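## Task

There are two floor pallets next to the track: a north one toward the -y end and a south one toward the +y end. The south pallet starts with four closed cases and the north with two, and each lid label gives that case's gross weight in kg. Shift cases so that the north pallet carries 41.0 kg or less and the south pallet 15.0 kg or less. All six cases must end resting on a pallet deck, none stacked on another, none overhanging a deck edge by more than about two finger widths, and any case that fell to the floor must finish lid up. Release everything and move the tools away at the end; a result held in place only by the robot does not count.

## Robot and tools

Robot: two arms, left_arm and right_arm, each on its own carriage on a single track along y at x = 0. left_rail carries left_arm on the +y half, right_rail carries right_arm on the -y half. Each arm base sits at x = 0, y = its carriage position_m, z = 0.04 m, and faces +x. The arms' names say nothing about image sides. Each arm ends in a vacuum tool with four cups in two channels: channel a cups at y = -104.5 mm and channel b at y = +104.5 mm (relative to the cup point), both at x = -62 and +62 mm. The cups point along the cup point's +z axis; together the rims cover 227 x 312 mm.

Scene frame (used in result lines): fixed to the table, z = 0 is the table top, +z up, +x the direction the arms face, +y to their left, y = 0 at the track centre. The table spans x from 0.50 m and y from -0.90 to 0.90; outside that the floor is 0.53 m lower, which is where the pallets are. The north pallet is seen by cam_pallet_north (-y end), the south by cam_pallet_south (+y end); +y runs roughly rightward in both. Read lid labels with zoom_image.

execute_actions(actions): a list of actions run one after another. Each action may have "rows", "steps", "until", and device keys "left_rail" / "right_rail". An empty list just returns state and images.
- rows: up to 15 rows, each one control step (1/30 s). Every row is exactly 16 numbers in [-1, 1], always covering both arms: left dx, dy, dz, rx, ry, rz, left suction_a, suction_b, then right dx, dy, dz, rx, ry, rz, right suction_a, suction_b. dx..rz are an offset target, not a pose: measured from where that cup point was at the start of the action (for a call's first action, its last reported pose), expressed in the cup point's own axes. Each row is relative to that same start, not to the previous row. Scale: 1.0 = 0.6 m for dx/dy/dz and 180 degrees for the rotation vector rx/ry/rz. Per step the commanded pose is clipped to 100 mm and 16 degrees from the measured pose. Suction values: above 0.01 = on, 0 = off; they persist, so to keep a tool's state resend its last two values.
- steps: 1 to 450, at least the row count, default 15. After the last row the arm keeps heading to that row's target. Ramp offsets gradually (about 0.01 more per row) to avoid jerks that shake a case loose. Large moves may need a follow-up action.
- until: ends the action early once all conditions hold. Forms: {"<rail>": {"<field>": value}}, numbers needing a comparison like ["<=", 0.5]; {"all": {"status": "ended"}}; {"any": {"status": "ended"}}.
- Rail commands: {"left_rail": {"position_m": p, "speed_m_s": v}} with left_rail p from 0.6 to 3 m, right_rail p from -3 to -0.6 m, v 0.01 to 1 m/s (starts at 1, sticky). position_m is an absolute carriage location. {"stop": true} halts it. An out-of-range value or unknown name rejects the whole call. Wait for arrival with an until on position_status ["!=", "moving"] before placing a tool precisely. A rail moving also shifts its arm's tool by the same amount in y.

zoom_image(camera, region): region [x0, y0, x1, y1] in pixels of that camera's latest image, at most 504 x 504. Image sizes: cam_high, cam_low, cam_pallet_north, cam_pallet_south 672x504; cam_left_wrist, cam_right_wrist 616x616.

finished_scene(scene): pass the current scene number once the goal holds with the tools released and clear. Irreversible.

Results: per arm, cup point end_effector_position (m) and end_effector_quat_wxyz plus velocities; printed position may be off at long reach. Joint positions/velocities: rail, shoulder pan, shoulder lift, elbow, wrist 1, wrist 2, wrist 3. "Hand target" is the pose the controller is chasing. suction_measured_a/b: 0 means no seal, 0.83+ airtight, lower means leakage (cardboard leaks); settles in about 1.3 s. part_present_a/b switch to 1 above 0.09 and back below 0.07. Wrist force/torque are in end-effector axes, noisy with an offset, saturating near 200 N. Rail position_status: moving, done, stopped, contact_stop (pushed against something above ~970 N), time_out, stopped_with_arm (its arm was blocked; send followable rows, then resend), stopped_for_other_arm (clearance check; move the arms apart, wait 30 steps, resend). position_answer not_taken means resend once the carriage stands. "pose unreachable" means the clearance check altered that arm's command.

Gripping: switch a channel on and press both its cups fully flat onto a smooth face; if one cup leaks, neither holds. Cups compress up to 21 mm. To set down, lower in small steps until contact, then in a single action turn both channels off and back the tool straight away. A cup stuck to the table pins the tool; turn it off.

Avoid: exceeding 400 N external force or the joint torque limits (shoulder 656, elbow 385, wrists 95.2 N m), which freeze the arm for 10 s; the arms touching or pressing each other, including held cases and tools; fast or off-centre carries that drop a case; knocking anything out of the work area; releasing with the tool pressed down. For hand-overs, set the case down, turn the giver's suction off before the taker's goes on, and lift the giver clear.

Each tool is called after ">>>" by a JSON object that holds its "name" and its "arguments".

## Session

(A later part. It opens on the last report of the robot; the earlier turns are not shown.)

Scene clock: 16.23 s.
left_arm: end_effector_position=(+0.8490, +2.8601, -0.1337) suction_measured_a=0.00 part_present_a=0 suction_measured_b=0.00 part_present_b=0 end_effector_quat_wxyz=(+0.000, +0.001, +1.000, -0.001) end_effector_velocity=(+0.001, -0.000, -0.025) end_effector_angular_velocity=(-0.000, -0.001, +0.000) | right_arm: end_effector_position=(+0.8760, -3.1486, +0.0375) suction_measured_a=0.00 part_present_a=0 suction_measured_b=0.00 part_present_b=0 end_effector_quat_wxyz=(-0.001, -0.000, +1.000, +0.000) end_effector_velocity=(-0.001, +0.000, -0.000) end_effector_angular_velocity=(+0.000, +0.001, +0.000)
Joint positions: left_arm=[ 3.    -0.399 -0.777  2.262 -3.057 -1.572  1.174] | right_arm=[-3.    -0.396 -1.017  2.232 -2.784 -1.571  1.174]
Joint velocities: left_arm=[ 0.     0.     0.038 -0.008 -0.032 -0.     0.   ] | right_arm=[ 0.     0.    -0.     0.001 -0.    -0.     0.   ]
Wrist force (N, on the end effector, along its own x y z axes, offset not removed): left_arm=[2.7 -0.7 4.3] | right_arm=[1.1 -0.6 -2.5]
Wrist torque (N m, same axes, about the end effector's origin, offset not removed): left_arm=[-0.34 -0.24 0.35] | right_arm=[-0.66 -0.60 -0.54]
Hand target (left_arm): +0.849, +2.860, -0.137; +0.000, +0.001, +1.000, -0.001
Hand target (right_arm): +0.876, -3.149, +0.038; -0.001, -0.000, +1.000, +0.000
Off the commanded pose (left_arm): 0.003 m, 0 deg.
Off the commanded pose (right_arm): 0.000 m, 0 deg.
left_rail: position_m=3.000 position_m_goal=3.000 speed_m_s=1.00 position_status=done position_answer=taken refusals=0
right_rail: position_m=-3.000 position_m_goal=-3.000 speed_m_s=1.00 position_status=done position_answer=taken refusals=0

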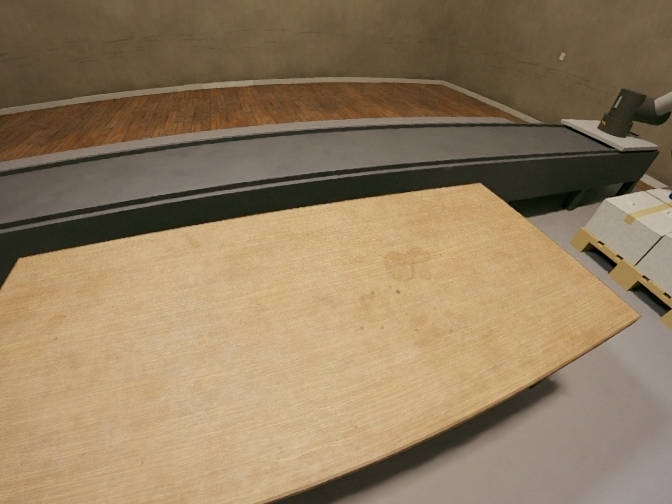

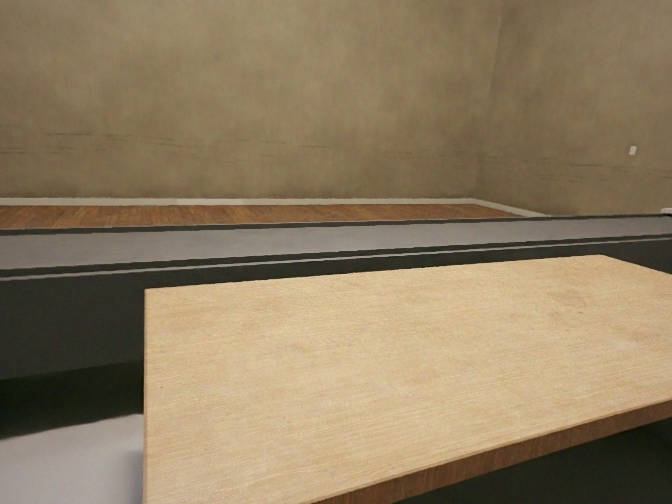

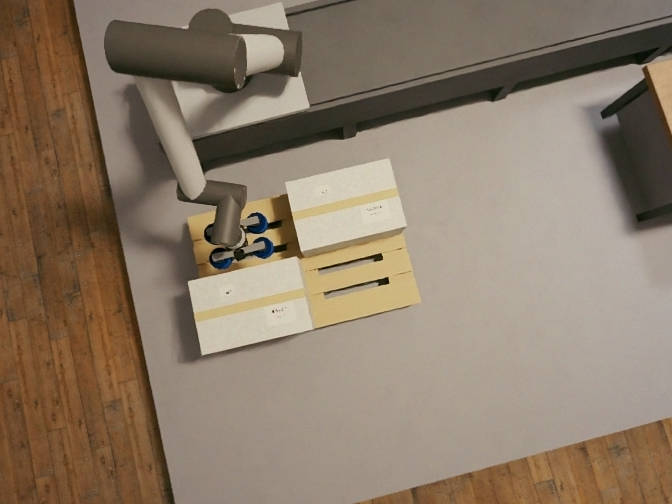

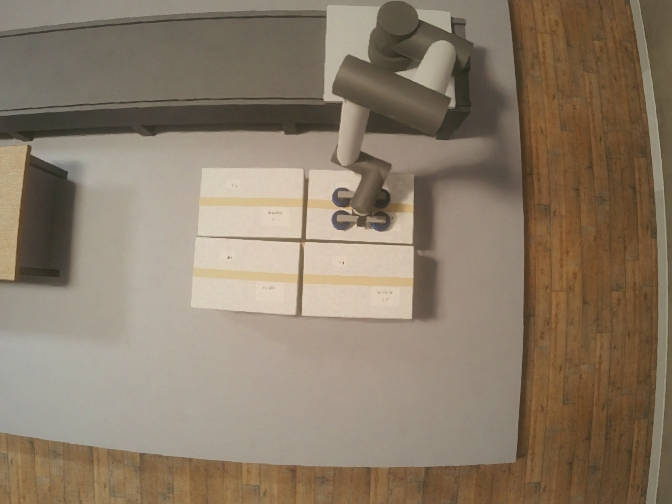

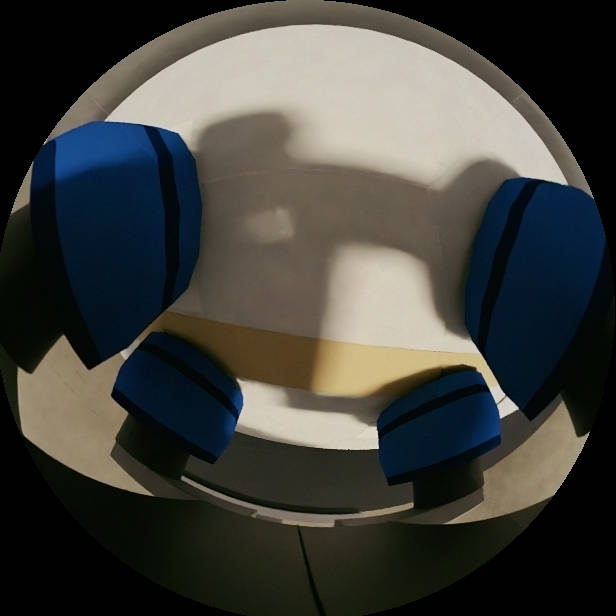

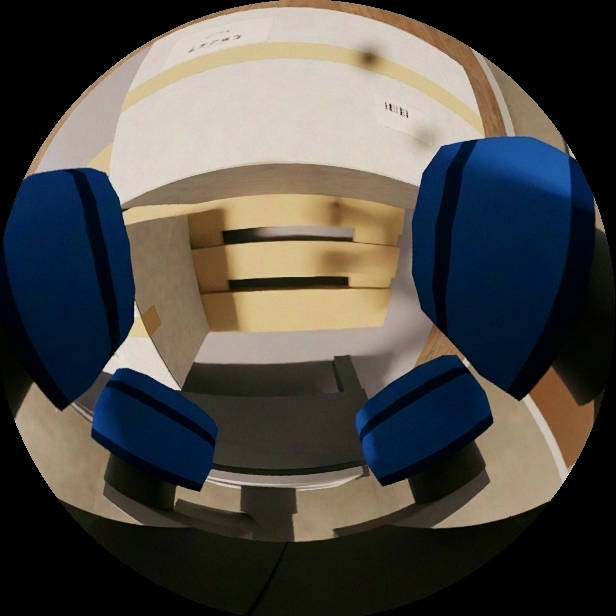

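>>> {"name": "execute_actions", "arguments": {"actions": [{"rows":[[0,0,0.015,0,0,0,0,0,0,0,0,0,0,0,0,0],[0,0,0.03,0,0,0,0,0,0,0,0,0,0,0,0,0],[0,0,0.045,0,0,0,0,0,0,0,0,0,0,0,0,0]],"steps":14}]}}

Scene clock: 16.90 s.
left_arm: end_effector_position=(+0.8494, +2.8599, -0.1586) suction_measured_a=0.00 part_present_a=0 suction_measured_b=0.00 part_present_b=0 end_effector_quat_wxyz=(+0.001, +0.001, +1.000, -0.001) end_effector_velocity=(-0.001, +0.000, -0.013) end_effector_angular_velocity=(+0.001, +0.003, +0.000) | right_arm: end_effector_position=(+0.8760, -3.1486, +0.0375) suction_measured_a=0.00 part_present_a=0 suction_measured_b=0.00 part_present_b=0 end_effector_quat_wxyz=(-0.001, -0.000, +1.000, +0.000) end_effector_velocity=(+0.000, -0.000, -0.000) end_effector_angular_velocity=(+0.000, +0.000, -0.000)
Joint positions: left_arm=[ 3.    -0.399 -0.739  2.255 -3.089 -1.572  1.174] | right_arm=[-3.    -0.396 -1.017  2.232 -2.784 -1.571  1.174]
Joint velocities: left_arm=[ 0.     0.     0.019 -0.004 -0.012 -0.    -0.   ] | right_arm=[ 0. -0.  0. -0.  0.  0.  0.]
Wrist force (N, on the end effector, along its own x y z axes, offset not removed): left_arm=[25.8 5.9 -200.0] | right_arm=[2.9 1.8 -1.2]
Wrist torque (N m, same axes, about the end effector's origin, offset not removed): left_arm=[-0.28 -1.26 0.37] | right_arm=[-0.31 -0.83 -0.52]
Hand target (left_arm): +0.849, +2.860, -0.161; +0.000, +0.001, +1.000, -0.001
Hand target (right_arm): +0.876, -3.149, +0.037; -0.001, -0.000, +1.000, +0.000
Off the commanded pose (left_arm): 0.002 m, 0 deg.
Off the commanded pose (right_arm): 0.000 m, 0 deg.
left_rail: position_m=3.000 position_m_goal=3.000 speed_m_s=1.00 position_status=done position_answer=taken refusals=0
right_rail: position_m=-3.000 position_m_goal=-3.000 speed_m_s=1.00 position_status=done position_answer=taken refusals=0

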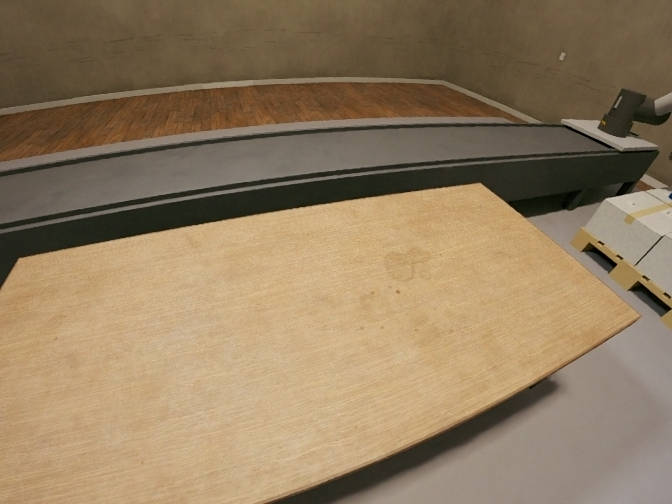

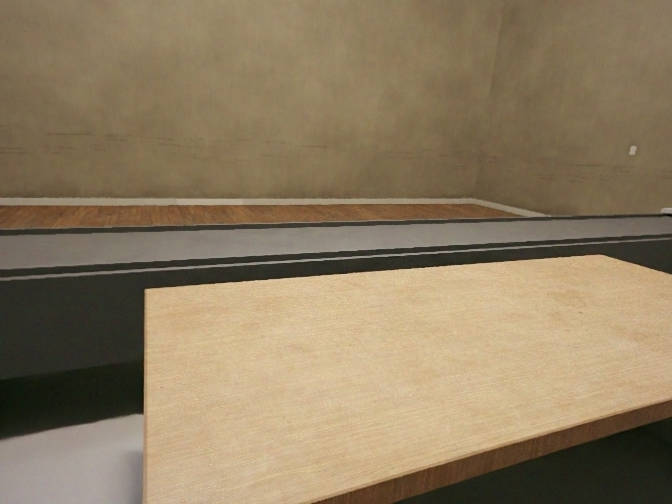

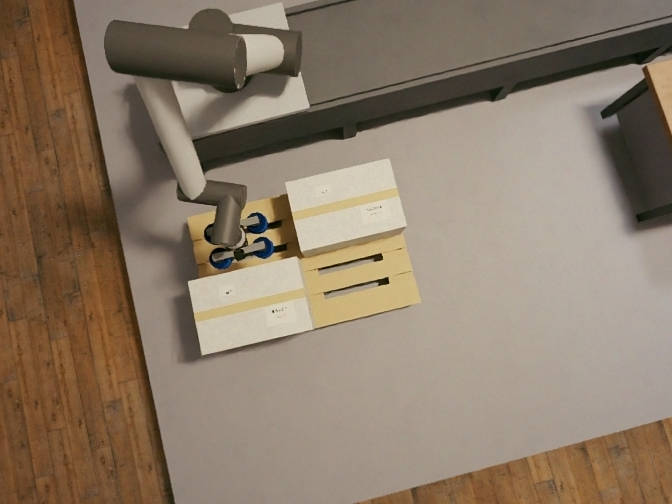

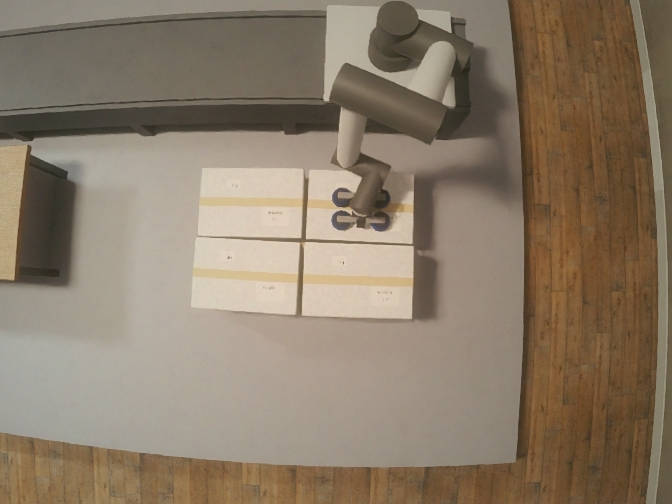

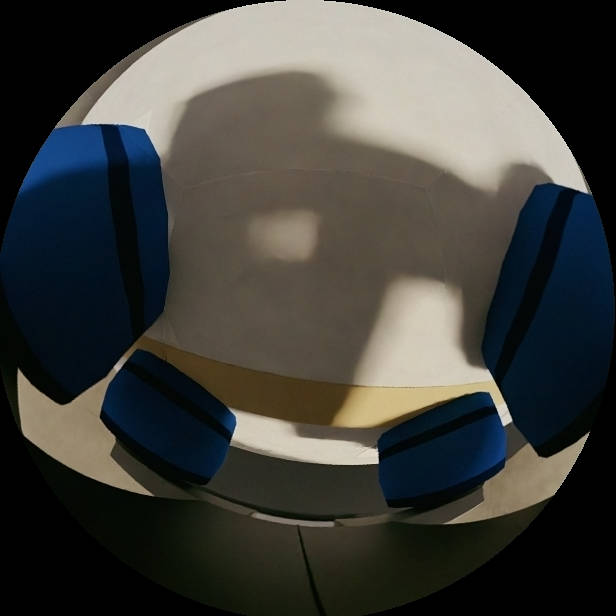

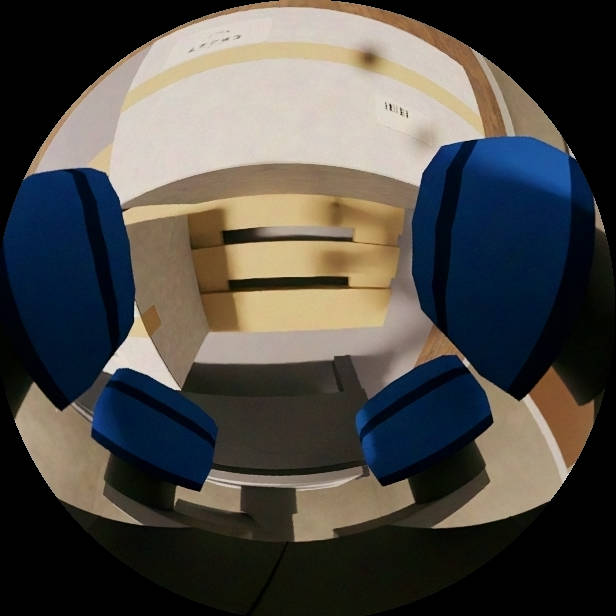

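>>> {"name": "execute_actions", "arguments": {"actions": [{"rows":[[0,0,-0.018,0,0,0,1,1,0,0,0,0,0,0,0,0]],"steps":40}]}}

Scene clock: 18.40 s.
left_arm: end_effector_position=(+0.8494, +2.8599, -0.1478) suction_measured_a=0.89 part_present_a=1 suction_measured_b=0.89 part_present_b=1 end_effector_quat_wxyz=(+0.001, +0.001, +1.000, -0.001) end_effector_velocity=(+0.000, -0.000, +0.000) end_effector_angular_velocity=(-0.000, -0.000, +0.000) | right_arm: end_effector_position=(+0.8760, -3.1486, +0.0375) suction_measured_a=0.00 part_present_a=0 suction_measured_b=0.00 part_present_b=0 end_effector_quat_wxyz=(-0.001, -0.000, +1.000, +0.000) end_effector_velocity=(-0.000, +0.000, -0.000) end_effector_angular_velocity=(+0.000, +0.000, +0.000)
Joint positions: left_arm=[ 3.    -0.399 -0.755  2.258 -3.076 -1.572  1.174] | right_arm=[-3.    -0.396 -1.017  2.232 -2.784 -1.571  1.174]
Joint velocities: left_arm=[ 0.  0. -0.  0. -0. -0. -0.] | right_arm=[ 0.  0. -0.  0. -0.  0. -0.]
Wrist force (N, on the end effector, along its own x y z axes, offset not removed): left_arm=[4.2 0.8 -32.3] | right_arm=[0.5 1.9 -2.3]
Wrist torque (N m, same axes, about the end effector's origin, offset not removed): left_arm=[-4.08 -2.26 0.38] | right_arm=[-0.18 -0.47 -0.39]
Hand target (left_arm): +0.849, +2.860, -0.148; +0.001, +0.001, +1.000, -0.001
Hand target (right_arm): +0.876, -3.149, +0.038; -0.001, -0.000, +1.000, +0.000
Off the commanded pose (left_arm): 0.000 m, 0 deg.
Off the commanded pose (right_arm): 0.000 m, 0 deg.
left_rail: position_m=3.000 position_m_goal=3.000 speed_m_s=1.00 position_status=done position_answer=taken refusals=0
right_rail: position_m=-3.000 position_m_goal=-3.000 speed_m_s=1.00 position_status=done position_answer=taken refusals=0

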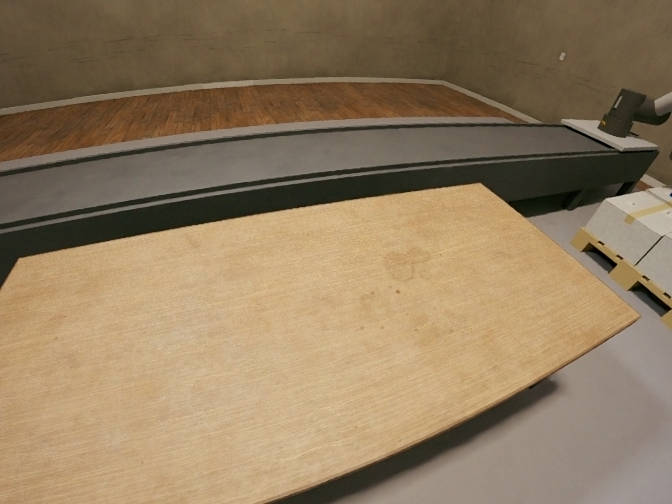

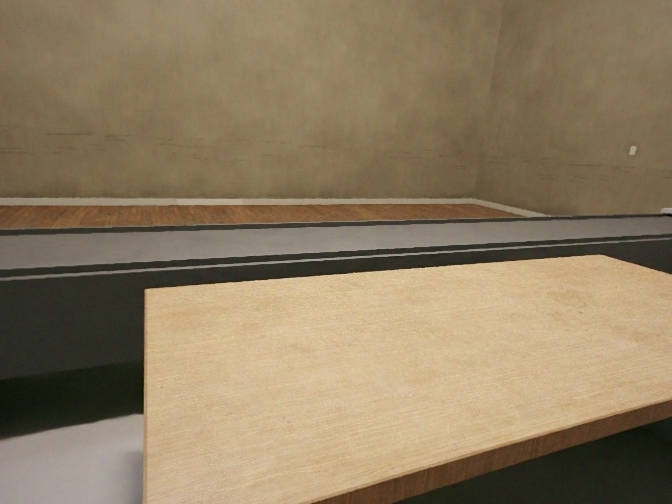

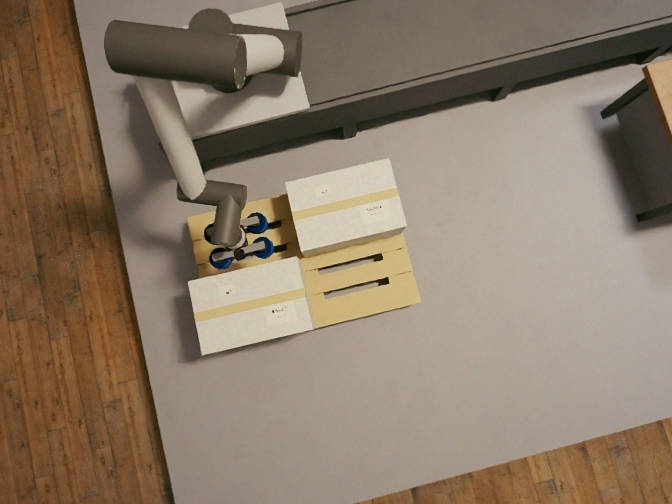

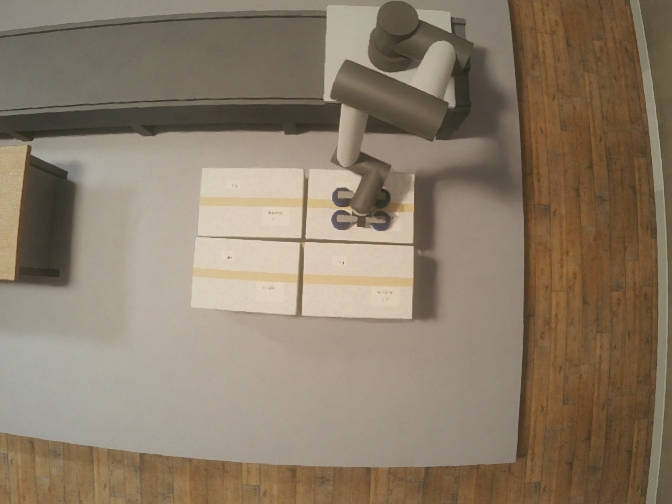

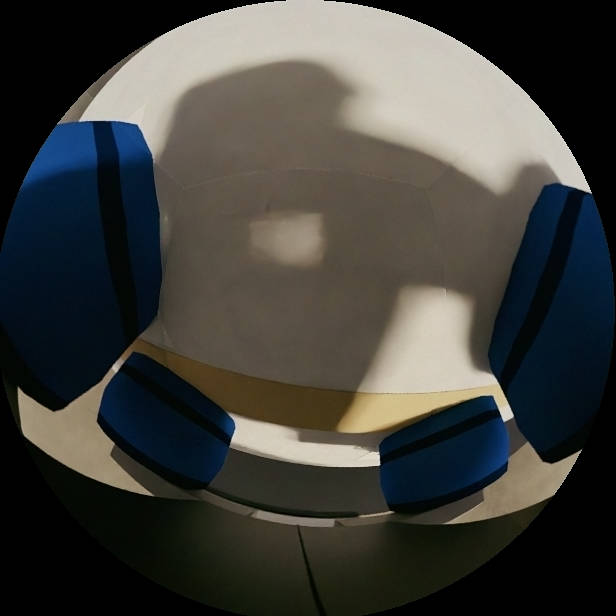

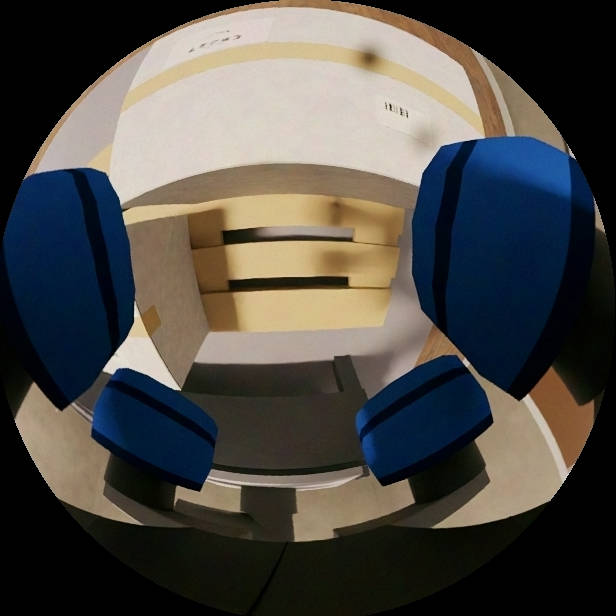

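>>> {"name": "execute_actions", "arguments": {"actions": [{"right_rail":{"position_m":-1.4},"rows":[[0,0,-0.005,0,0,0,1,1,0,0,-0.02,0,0,0,0,0],[0,0,-0.01,0,0,0,1,1,0,0,-0.05,0,0,0,0,0],[0,0,-0.017,0,0,0,1,1,0,0.05,-0.08,0,0,0,0,0],[0,0,-0.026,0,0,0,1,1,0,0.1,-0.12,0,0,0,0,0],[0,0,-0.037,0,0,0,1,1,0,0.15,-0.16,0,0,0,0,0],[0,0,-0.05,0,0,0,1,1,0,0.2,-0.2,0,0,0,0,0],[0,0,-0.065,0,0,0,1,1,0,0.25,-0.24,0,0,0,0,0],[0,0,-0.082,0,0,0,1,1,0,0.3,-0.28,0,0,0,0,0],[0,0,-0.1,0,0,0,1,1,0,0.35,-0.32,0,0,0,0,0],[0,0,-0.12,0,0,0,1,1,0,0.4,-0.36,0,0,0,0,0],[0,0,-0.14,0,0,0,1,1,0,0.45,-0.4,0,0,0,0,0],[0,0,-0.16,0,0,0,1,1,0,0.5,-0.44,0,0,0,0,0],[0,0,-0.18,0,0,0,1,1,0,0.6,-0.48,0,0,0,0,0],[0,0,-0.2,0,0,0,1,1,0,0.7,-0.52,0,0,0,0,0],[0,0,-0.55,0,0,0,1,1,0,0.9,-0.55,0,0,0,0,0]],"steps":36},{"left_rail":{"position_m":0.7},"rows":[[0,0,-0.1,0,0,0,1,1,0,0,0,0,0,0,0,0],[0,0,-0.2,0,0,0,1,1,0,0,0,0,0,0,0,0],[0,0,-0.32,0,0,0,1,1,0,0,0,0,0,0,0,0]],"steps":150,"until":{"left_rail":{"position_status":["!=","moving"]}}}]}}

Scene clock: 23.50 s.
left_arm: end_effector_position=(+0.8491, +0.5606, +0.3631) suction_measured_a=0.89 part_present_a=1 suction_measured_b=0.89 part_present_b=1 end_effector_quat_wxyz=(+0.003, +0.001, +1.000, -0.002) end_effector_velocity=(+0.000, +0.003, -0.000) end_effector_angular_velocity=(+0.007, -0.002, +0.001) | right_arm: end_effector_position=(+0.8715, -1.1515, +0.2952) suction_measured_a=0.00 part_present_a=0 suction_measured_b=0.00 part_present_b=0 end_effector_quat_wxyz=(+0.002, -0.002, +1.000, +0.001) end_effector_velocity=(-0.000, +0.000, +0.000) end_effector_angular_velocity=(-0.000, -0.000, +0.000)
Joint positions: left_arm=[ 0.7   -0.398 -1.424  2.141 -2.295 -1.572  1.174] | right_arm=[-1.4    0.053 -1.313  2.122 -2.384 -1.568  1.62 ]
Joint velocities: left_arm=[ 0.     0.001 -0.     0.001  0.     0.007  0.   ] | right_arm=[ 0.  0. -0.  0. -0. -0.  0.]
Wrist force (N, on the end effector, along its own x y z axes, offset not removed): left_arm=[2.5 -10.0 -30.7] | right_arm=[-0.9 -0.6 -0.4]
Wrist torque (N m, same axes, about the end effector's origin, offset not removed): left_arm=[-3.54 -1.94 0.15] | right_arm=[-0.52 -0.28 -0.40]
Hand target (left_arm): +0.849, +0.561, +0.363; +0.003, +0.001, +1.000, -0.002
Hand target (right_arm): +0.871, -1.151, +0.295; +0.002, -0.002, +1.000, +0.001
Off the commanded pose (left_arm): 0.001 m, 0 deg.
Off the commanded pose (right_arm): 0.000 m, 0 deg.
left_rail: position_m=0.700 position_m_goal=0.700 speed_m_s=1.00 position_status=done position_answer=taken refusals=0
right_rail: position_m=-1.400 position_m_goal=-1.400 speed_m_s=1.00 position_status=done position_answer=taken refusals=0

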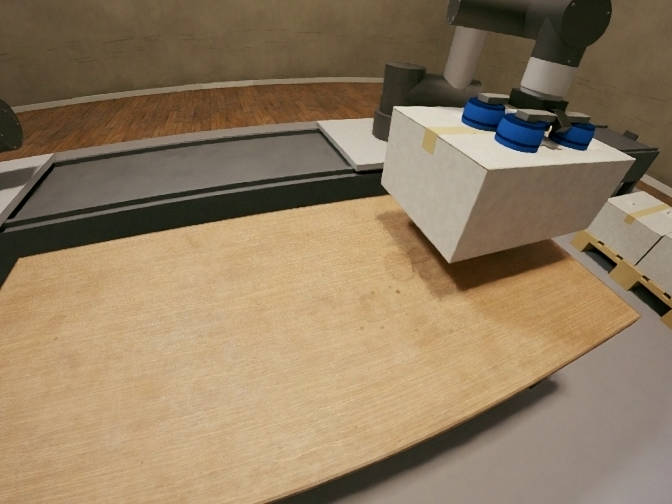

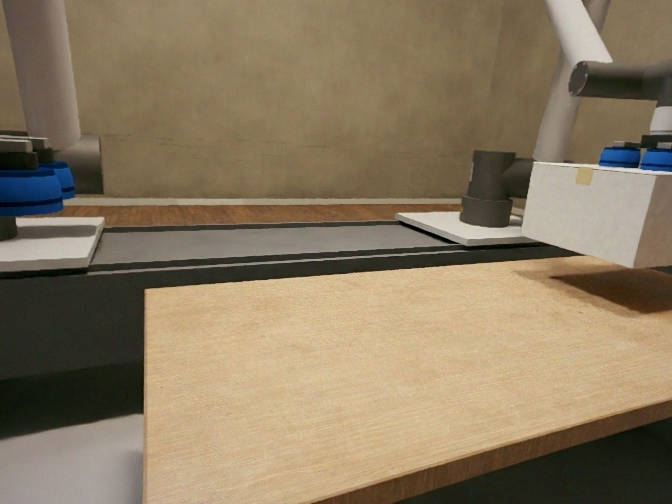

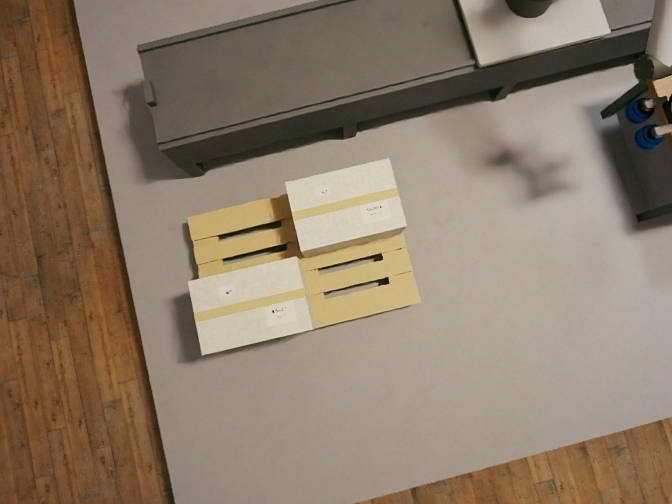

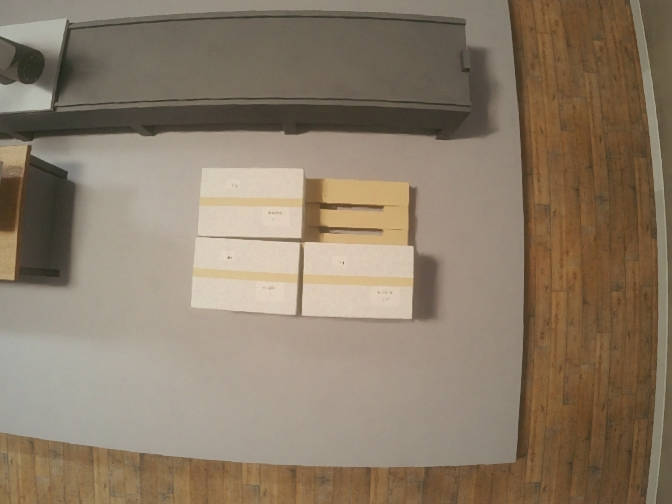

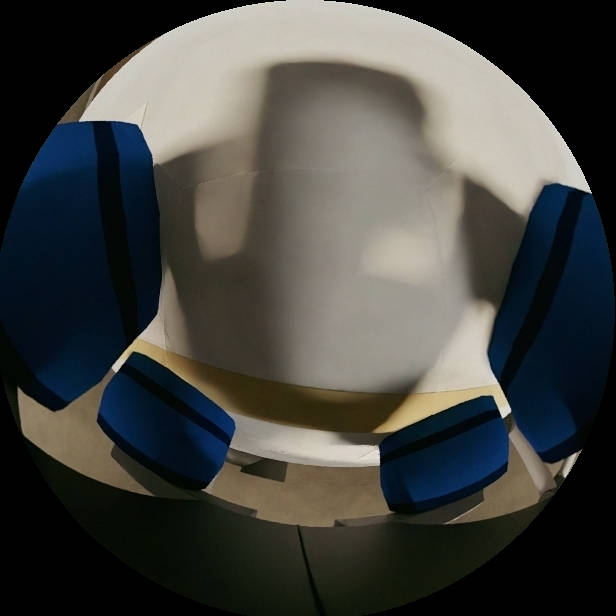

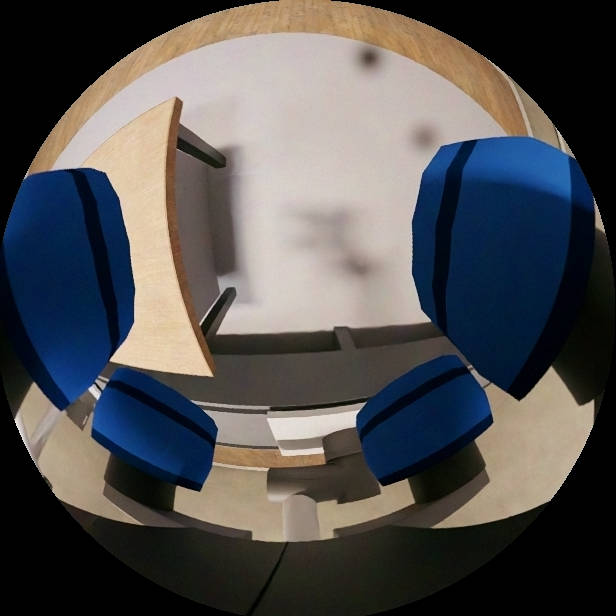

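>>> {"name": "execute_actions", "arguments": {"actions": [{"rows":[[0,-0.02,0,0,0,0,1,1,0,0,0,0,0,0,0,0],[0,-0.05,0,0,0,0,1,1,0,0,0,0,0,0,0,0],[0,-0.09,0,0,0,0,1,1,0,0,0,0,0,0,0,0],[0,-0.14,0.01,0,0,0,1,1,0,0,0,0,0,0,0,0],[0,-0.19,0.02,0,0,0,1,1,0,0,0,0,0,0,0,0],[0,-0.24,0.03,0,0,0,1,1,0,0,0,0,0,0,0,0],[0,-0.3,0.04,0,0,0,1,1,0,0,0,0,0,0,0,0],[0,-0.36,0.05,0,0,0,1,1,0,0,0,0,0,0,0,0],[0,-0.42,0.06,0,0,0,1,1,0,0,0,0,0,0,0,0],[0,-0.48,0.07,0,0,0,1,1,0,0,0,0,0,0,0,0],[0,-0.54,0.08,0,0,0,1,1,0,0,0,0,0,0,0,0],[0,-0.6,0.09,0,0,0,1,1,0,0,0,0,0,0,0,0],[0,-0.66,0.1,0,0,0,1,1,0,0,0,0,0,0,0,0],[0,-0.72,0.11,0,0,0,1,1,0,0,0,0,0,0,0,0],[0,-0.85,0.13,0,0,0,1,1,0,0,0,0,0,0,0,0]],"steps":45},{"rows":[[0,0,0.01,0,0,0,1,1,0,0,0,0,0,0,0,0],[0,0,0.02,0,0,0,1,1,0,0,0,0,0,0,0,0],[0,0,0.03,0,0,0,1,1,0,0,0,0,0,0,0,0],[0,0,0.04,0,0,0,1,1,0,0,0,0,0,0,0,0]],"steps":15}]}}

Scene clock: 25.80 s.
left_arm: end_effector_position=(+0.8471, +0.0541, +0.2639) suction_measured_a=0.89 part_present_a=1 suction_measured_b=0.89 part_present_b=1 end_effector_quat_wxyz=(+0.003, +0.001, +1.000, -0.002) end_effector_velocity=(+0.001, +0.000, -0.010) end_effector_angular_velocity=(-0.001, -0.001, +0.000) | right_arm: end_effector_position=(+0.8714, -1.1515, +0.2952) suction_measured_a=0.00 part_present_a=0 suction_measured_b=0.00 part_present_b=0 end_effector_quat_wxyz=(+0.002, -0.002, +1.000, +0.001) end_effector_velocity=(-0.000, +0.000, +0.000) end_effector_angular_velocity=(-0.000, -0.000, +0.000)
Joint positions: left_arm=[ 0.7   -0.842 -1.138  1.908 -2.348 -1.57   0.731] | right_arm=[-1.4    0.053 -1.313  2.122 -2.384 -1.568  1.62 ]
Joint velocities: left_arm=[ 0.     0.001  0.008  0.005 -0.014 -0.     0.001] | right_arm=[ 0.  0. -0.  0. -0. -0.  0.]
Wrist force (N, on the end effector, along its own x y z axes, offset not removed): left_arm=[4.1 -1.9 -33.1] | right_arm=[1.9 -2.1 -4.0]
Wrist torque (N m, same axes, about the end effector's origin, offset not removed): left_arm=[-4.53 -2.31 0.35] | right_arm=[-0.74 -0.69 -0.38]
Hand target (left_arm): +0.847, +0.054, +0.263; +0.003, +0.001, +1.000, -0.002
Hand target (right_arm): +0.871, -1.151, +0.295; +0.002, -0.002, +1.000, +0.001
Off the commanded pose (left_arm): 0.001 m, 0 deg.
Off the commanded pose (right_arm): 0.000 m, 0 deg.
left_rail: position_m=0.700 position_m_goal=0.700 speed_m_s=1.00 position_status=done position_answer=taken refusals=0
right_rail: position_m=-1.400 position_m_goal=-1.400 speed_m_s=1.00 position_status=done position_answer=taken refusals=0

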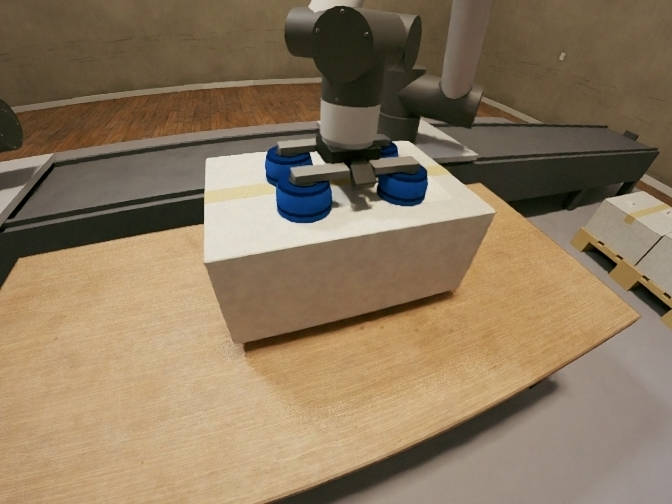

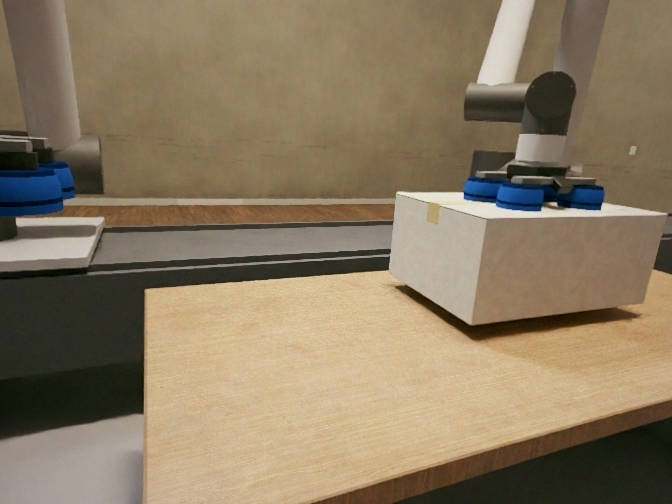

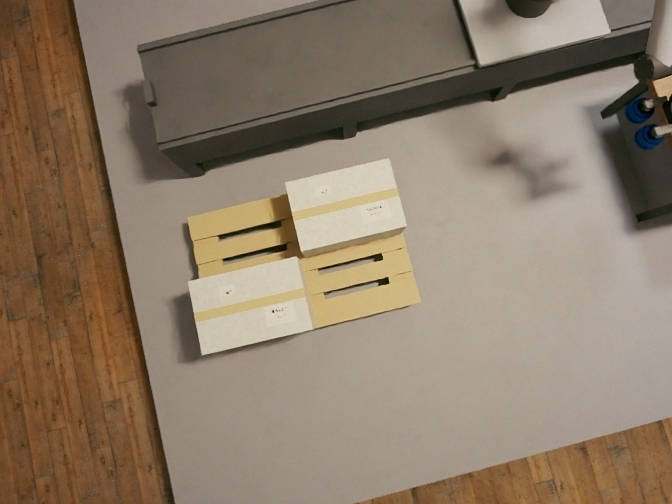

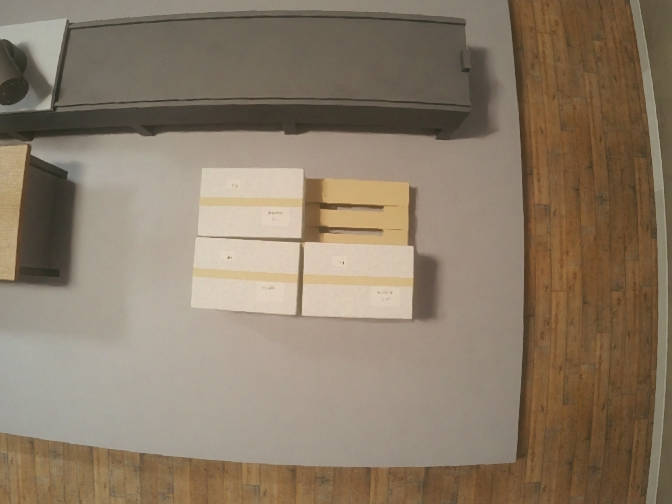

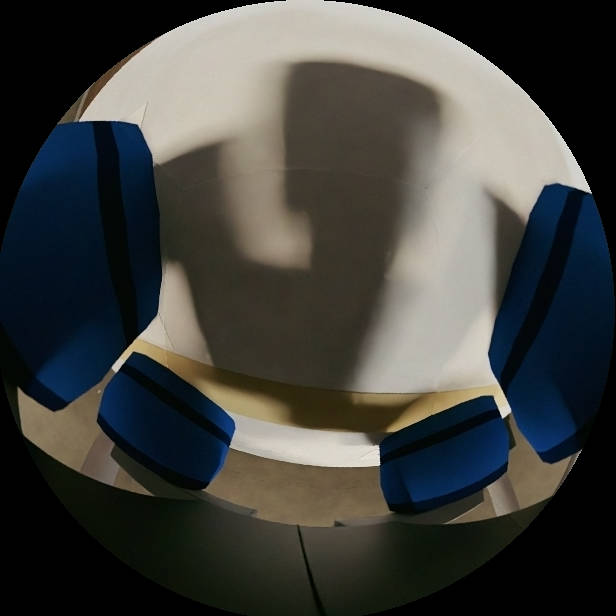

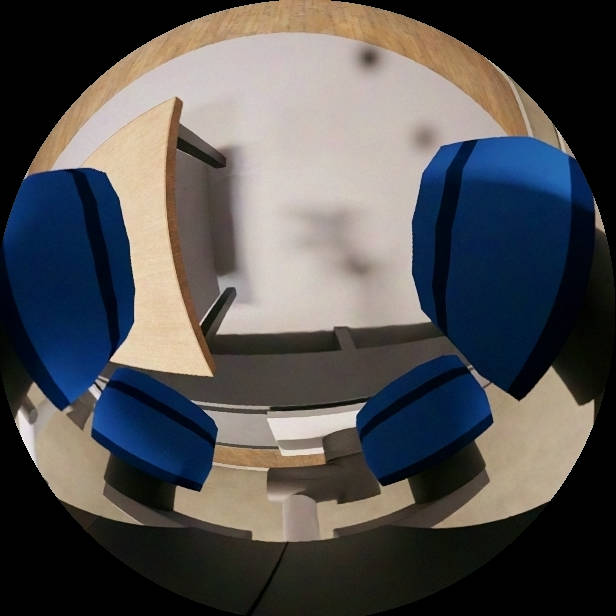

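>>> {"name": "execute_actions", "arguments": {"actions": [{"rows":[[0,0,0.008,0,0,0,1,1,0,0,0,0,0,0,0,0],[0,0,0.016,0,0,0,1,1,0,0,0,0,0,0,0,0],[0,0,0.024,0,0,0,1,1,0,0,0,0,0,0,0,0],[0,0,0.032,0,0,0,1,1,0,0,0,0,0,0,0,0]],"steps":14}]}}

Scene clock: 26.47 s.
left_arm: end_effector_position=(+0.8472, +0.0542, +0.2459) suction_measured_a=0.89 part_present_a=1 suction_measured_b=0.89 part_present_b=1 end_effector_quat_wxyz=(+0.003, +0.001, +1.000, -0.002) end_effector_velocity=(+0.000, -0.000, -0.009) end_effector_angular_velocity=(-0.001, -0.001, -0.000) | right_arm: end_effector_position=(+0.8714, -1.1515, +0.2952) suction_measured_a=0.00 part_present_a=0 suction_measured_b=0.00 part_present_b=0 end_effector_quat_wxyz=(+0.002, -0.002, +1.000, +0.001) end_effector_velocity=(-0.000, +0.000, +0.000) end_effector_angular_velocity=(+0.000, -0.000, +0.000)
Joint positions: left_arm=[ 0.7   -0.841 -1.122  1.916 -2.371 -1.57   0.731] | right_arm=[-1.4    0.053 -1.313  2.122 -2.384 -1.568  1.62 ]
Joint velocities: left_arm=[ 0.    -0.     0.009  0.004 -0.013 -0.     0.   ] | right_arm=[ 0.  0. -0.  0. -0. -0.  0.]
Wrist force (N, on the end effector, along its own x y z axes, offset not removed): left_arm=[5.2 -1.6 -31.7] | right_arm=[1.0 1.7 -1.5]
Wrist torque (N m, same axes, about the end effector's origin, offset not removed): left_arm=[-4.46 -2.47 0.36] | right_arm=[-0.27 -0.60 -0.39]
Hand target (left_arm): +0.847, +0.054, +0.245; +0.003, +0.001, +1.000, -0.002
Hand target (right_arm): +0.871, -1.151, +0.295; +0.002, -0.002, +1.000, +0.001
Off the commanded pose (left_arm): 0.001 m, 0 deg.
Off the commanded pose (right_arm): 0.000 m, 0 deg.
left_rail: position_m=0.700 position_m_goal=0.700 speed_m_s=1.00 position_status=done position_answer=taken refusals=0
right_rail: position_m=-1.400 position_m_goal=-1.400 speed_m_s=1.00 position_status=done position_answer=taken refusals=0

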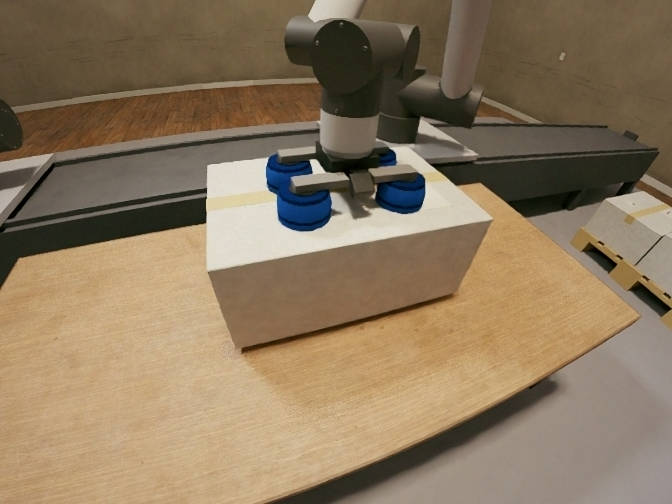

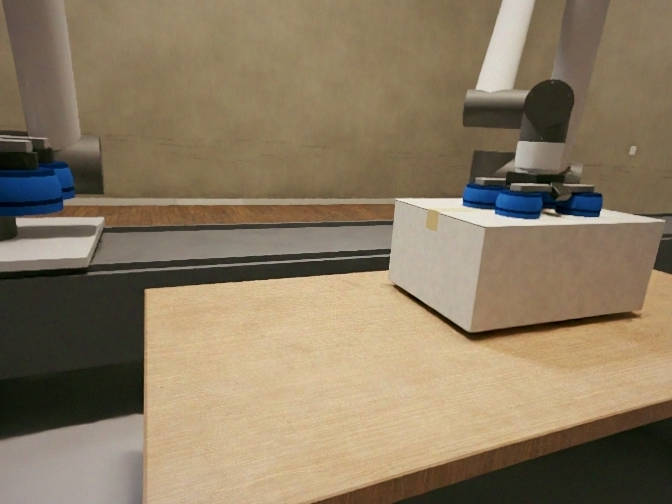

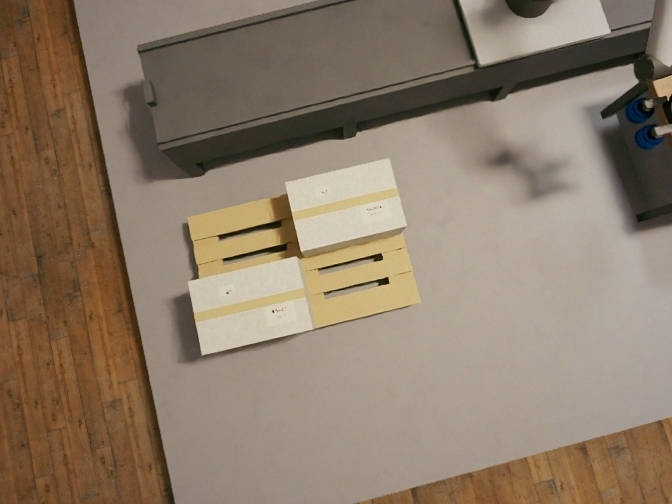

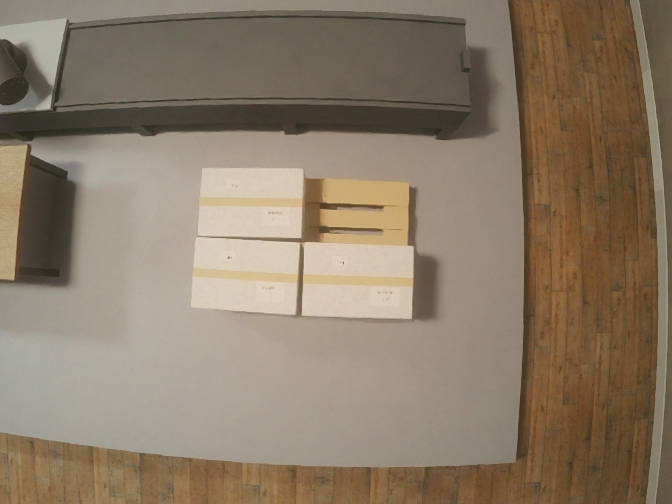

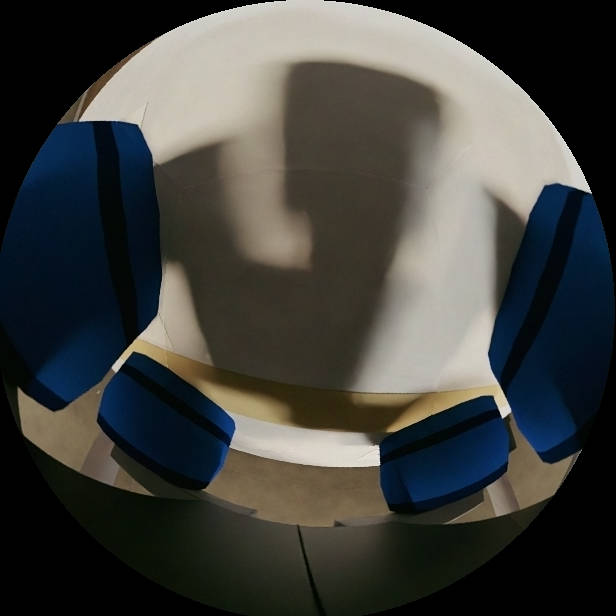

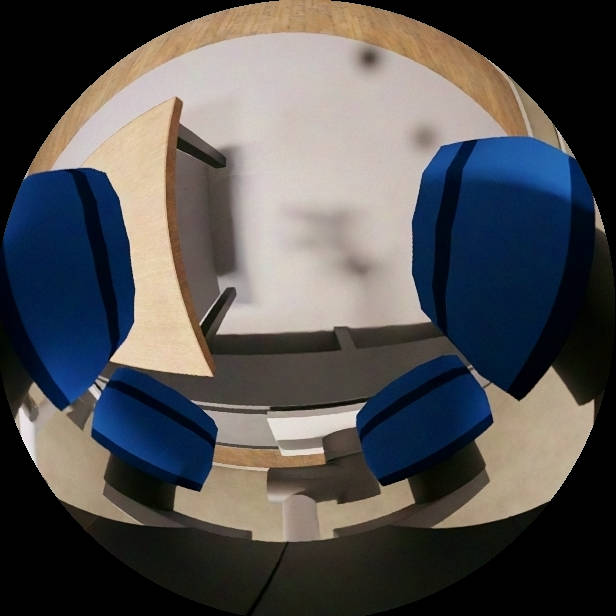

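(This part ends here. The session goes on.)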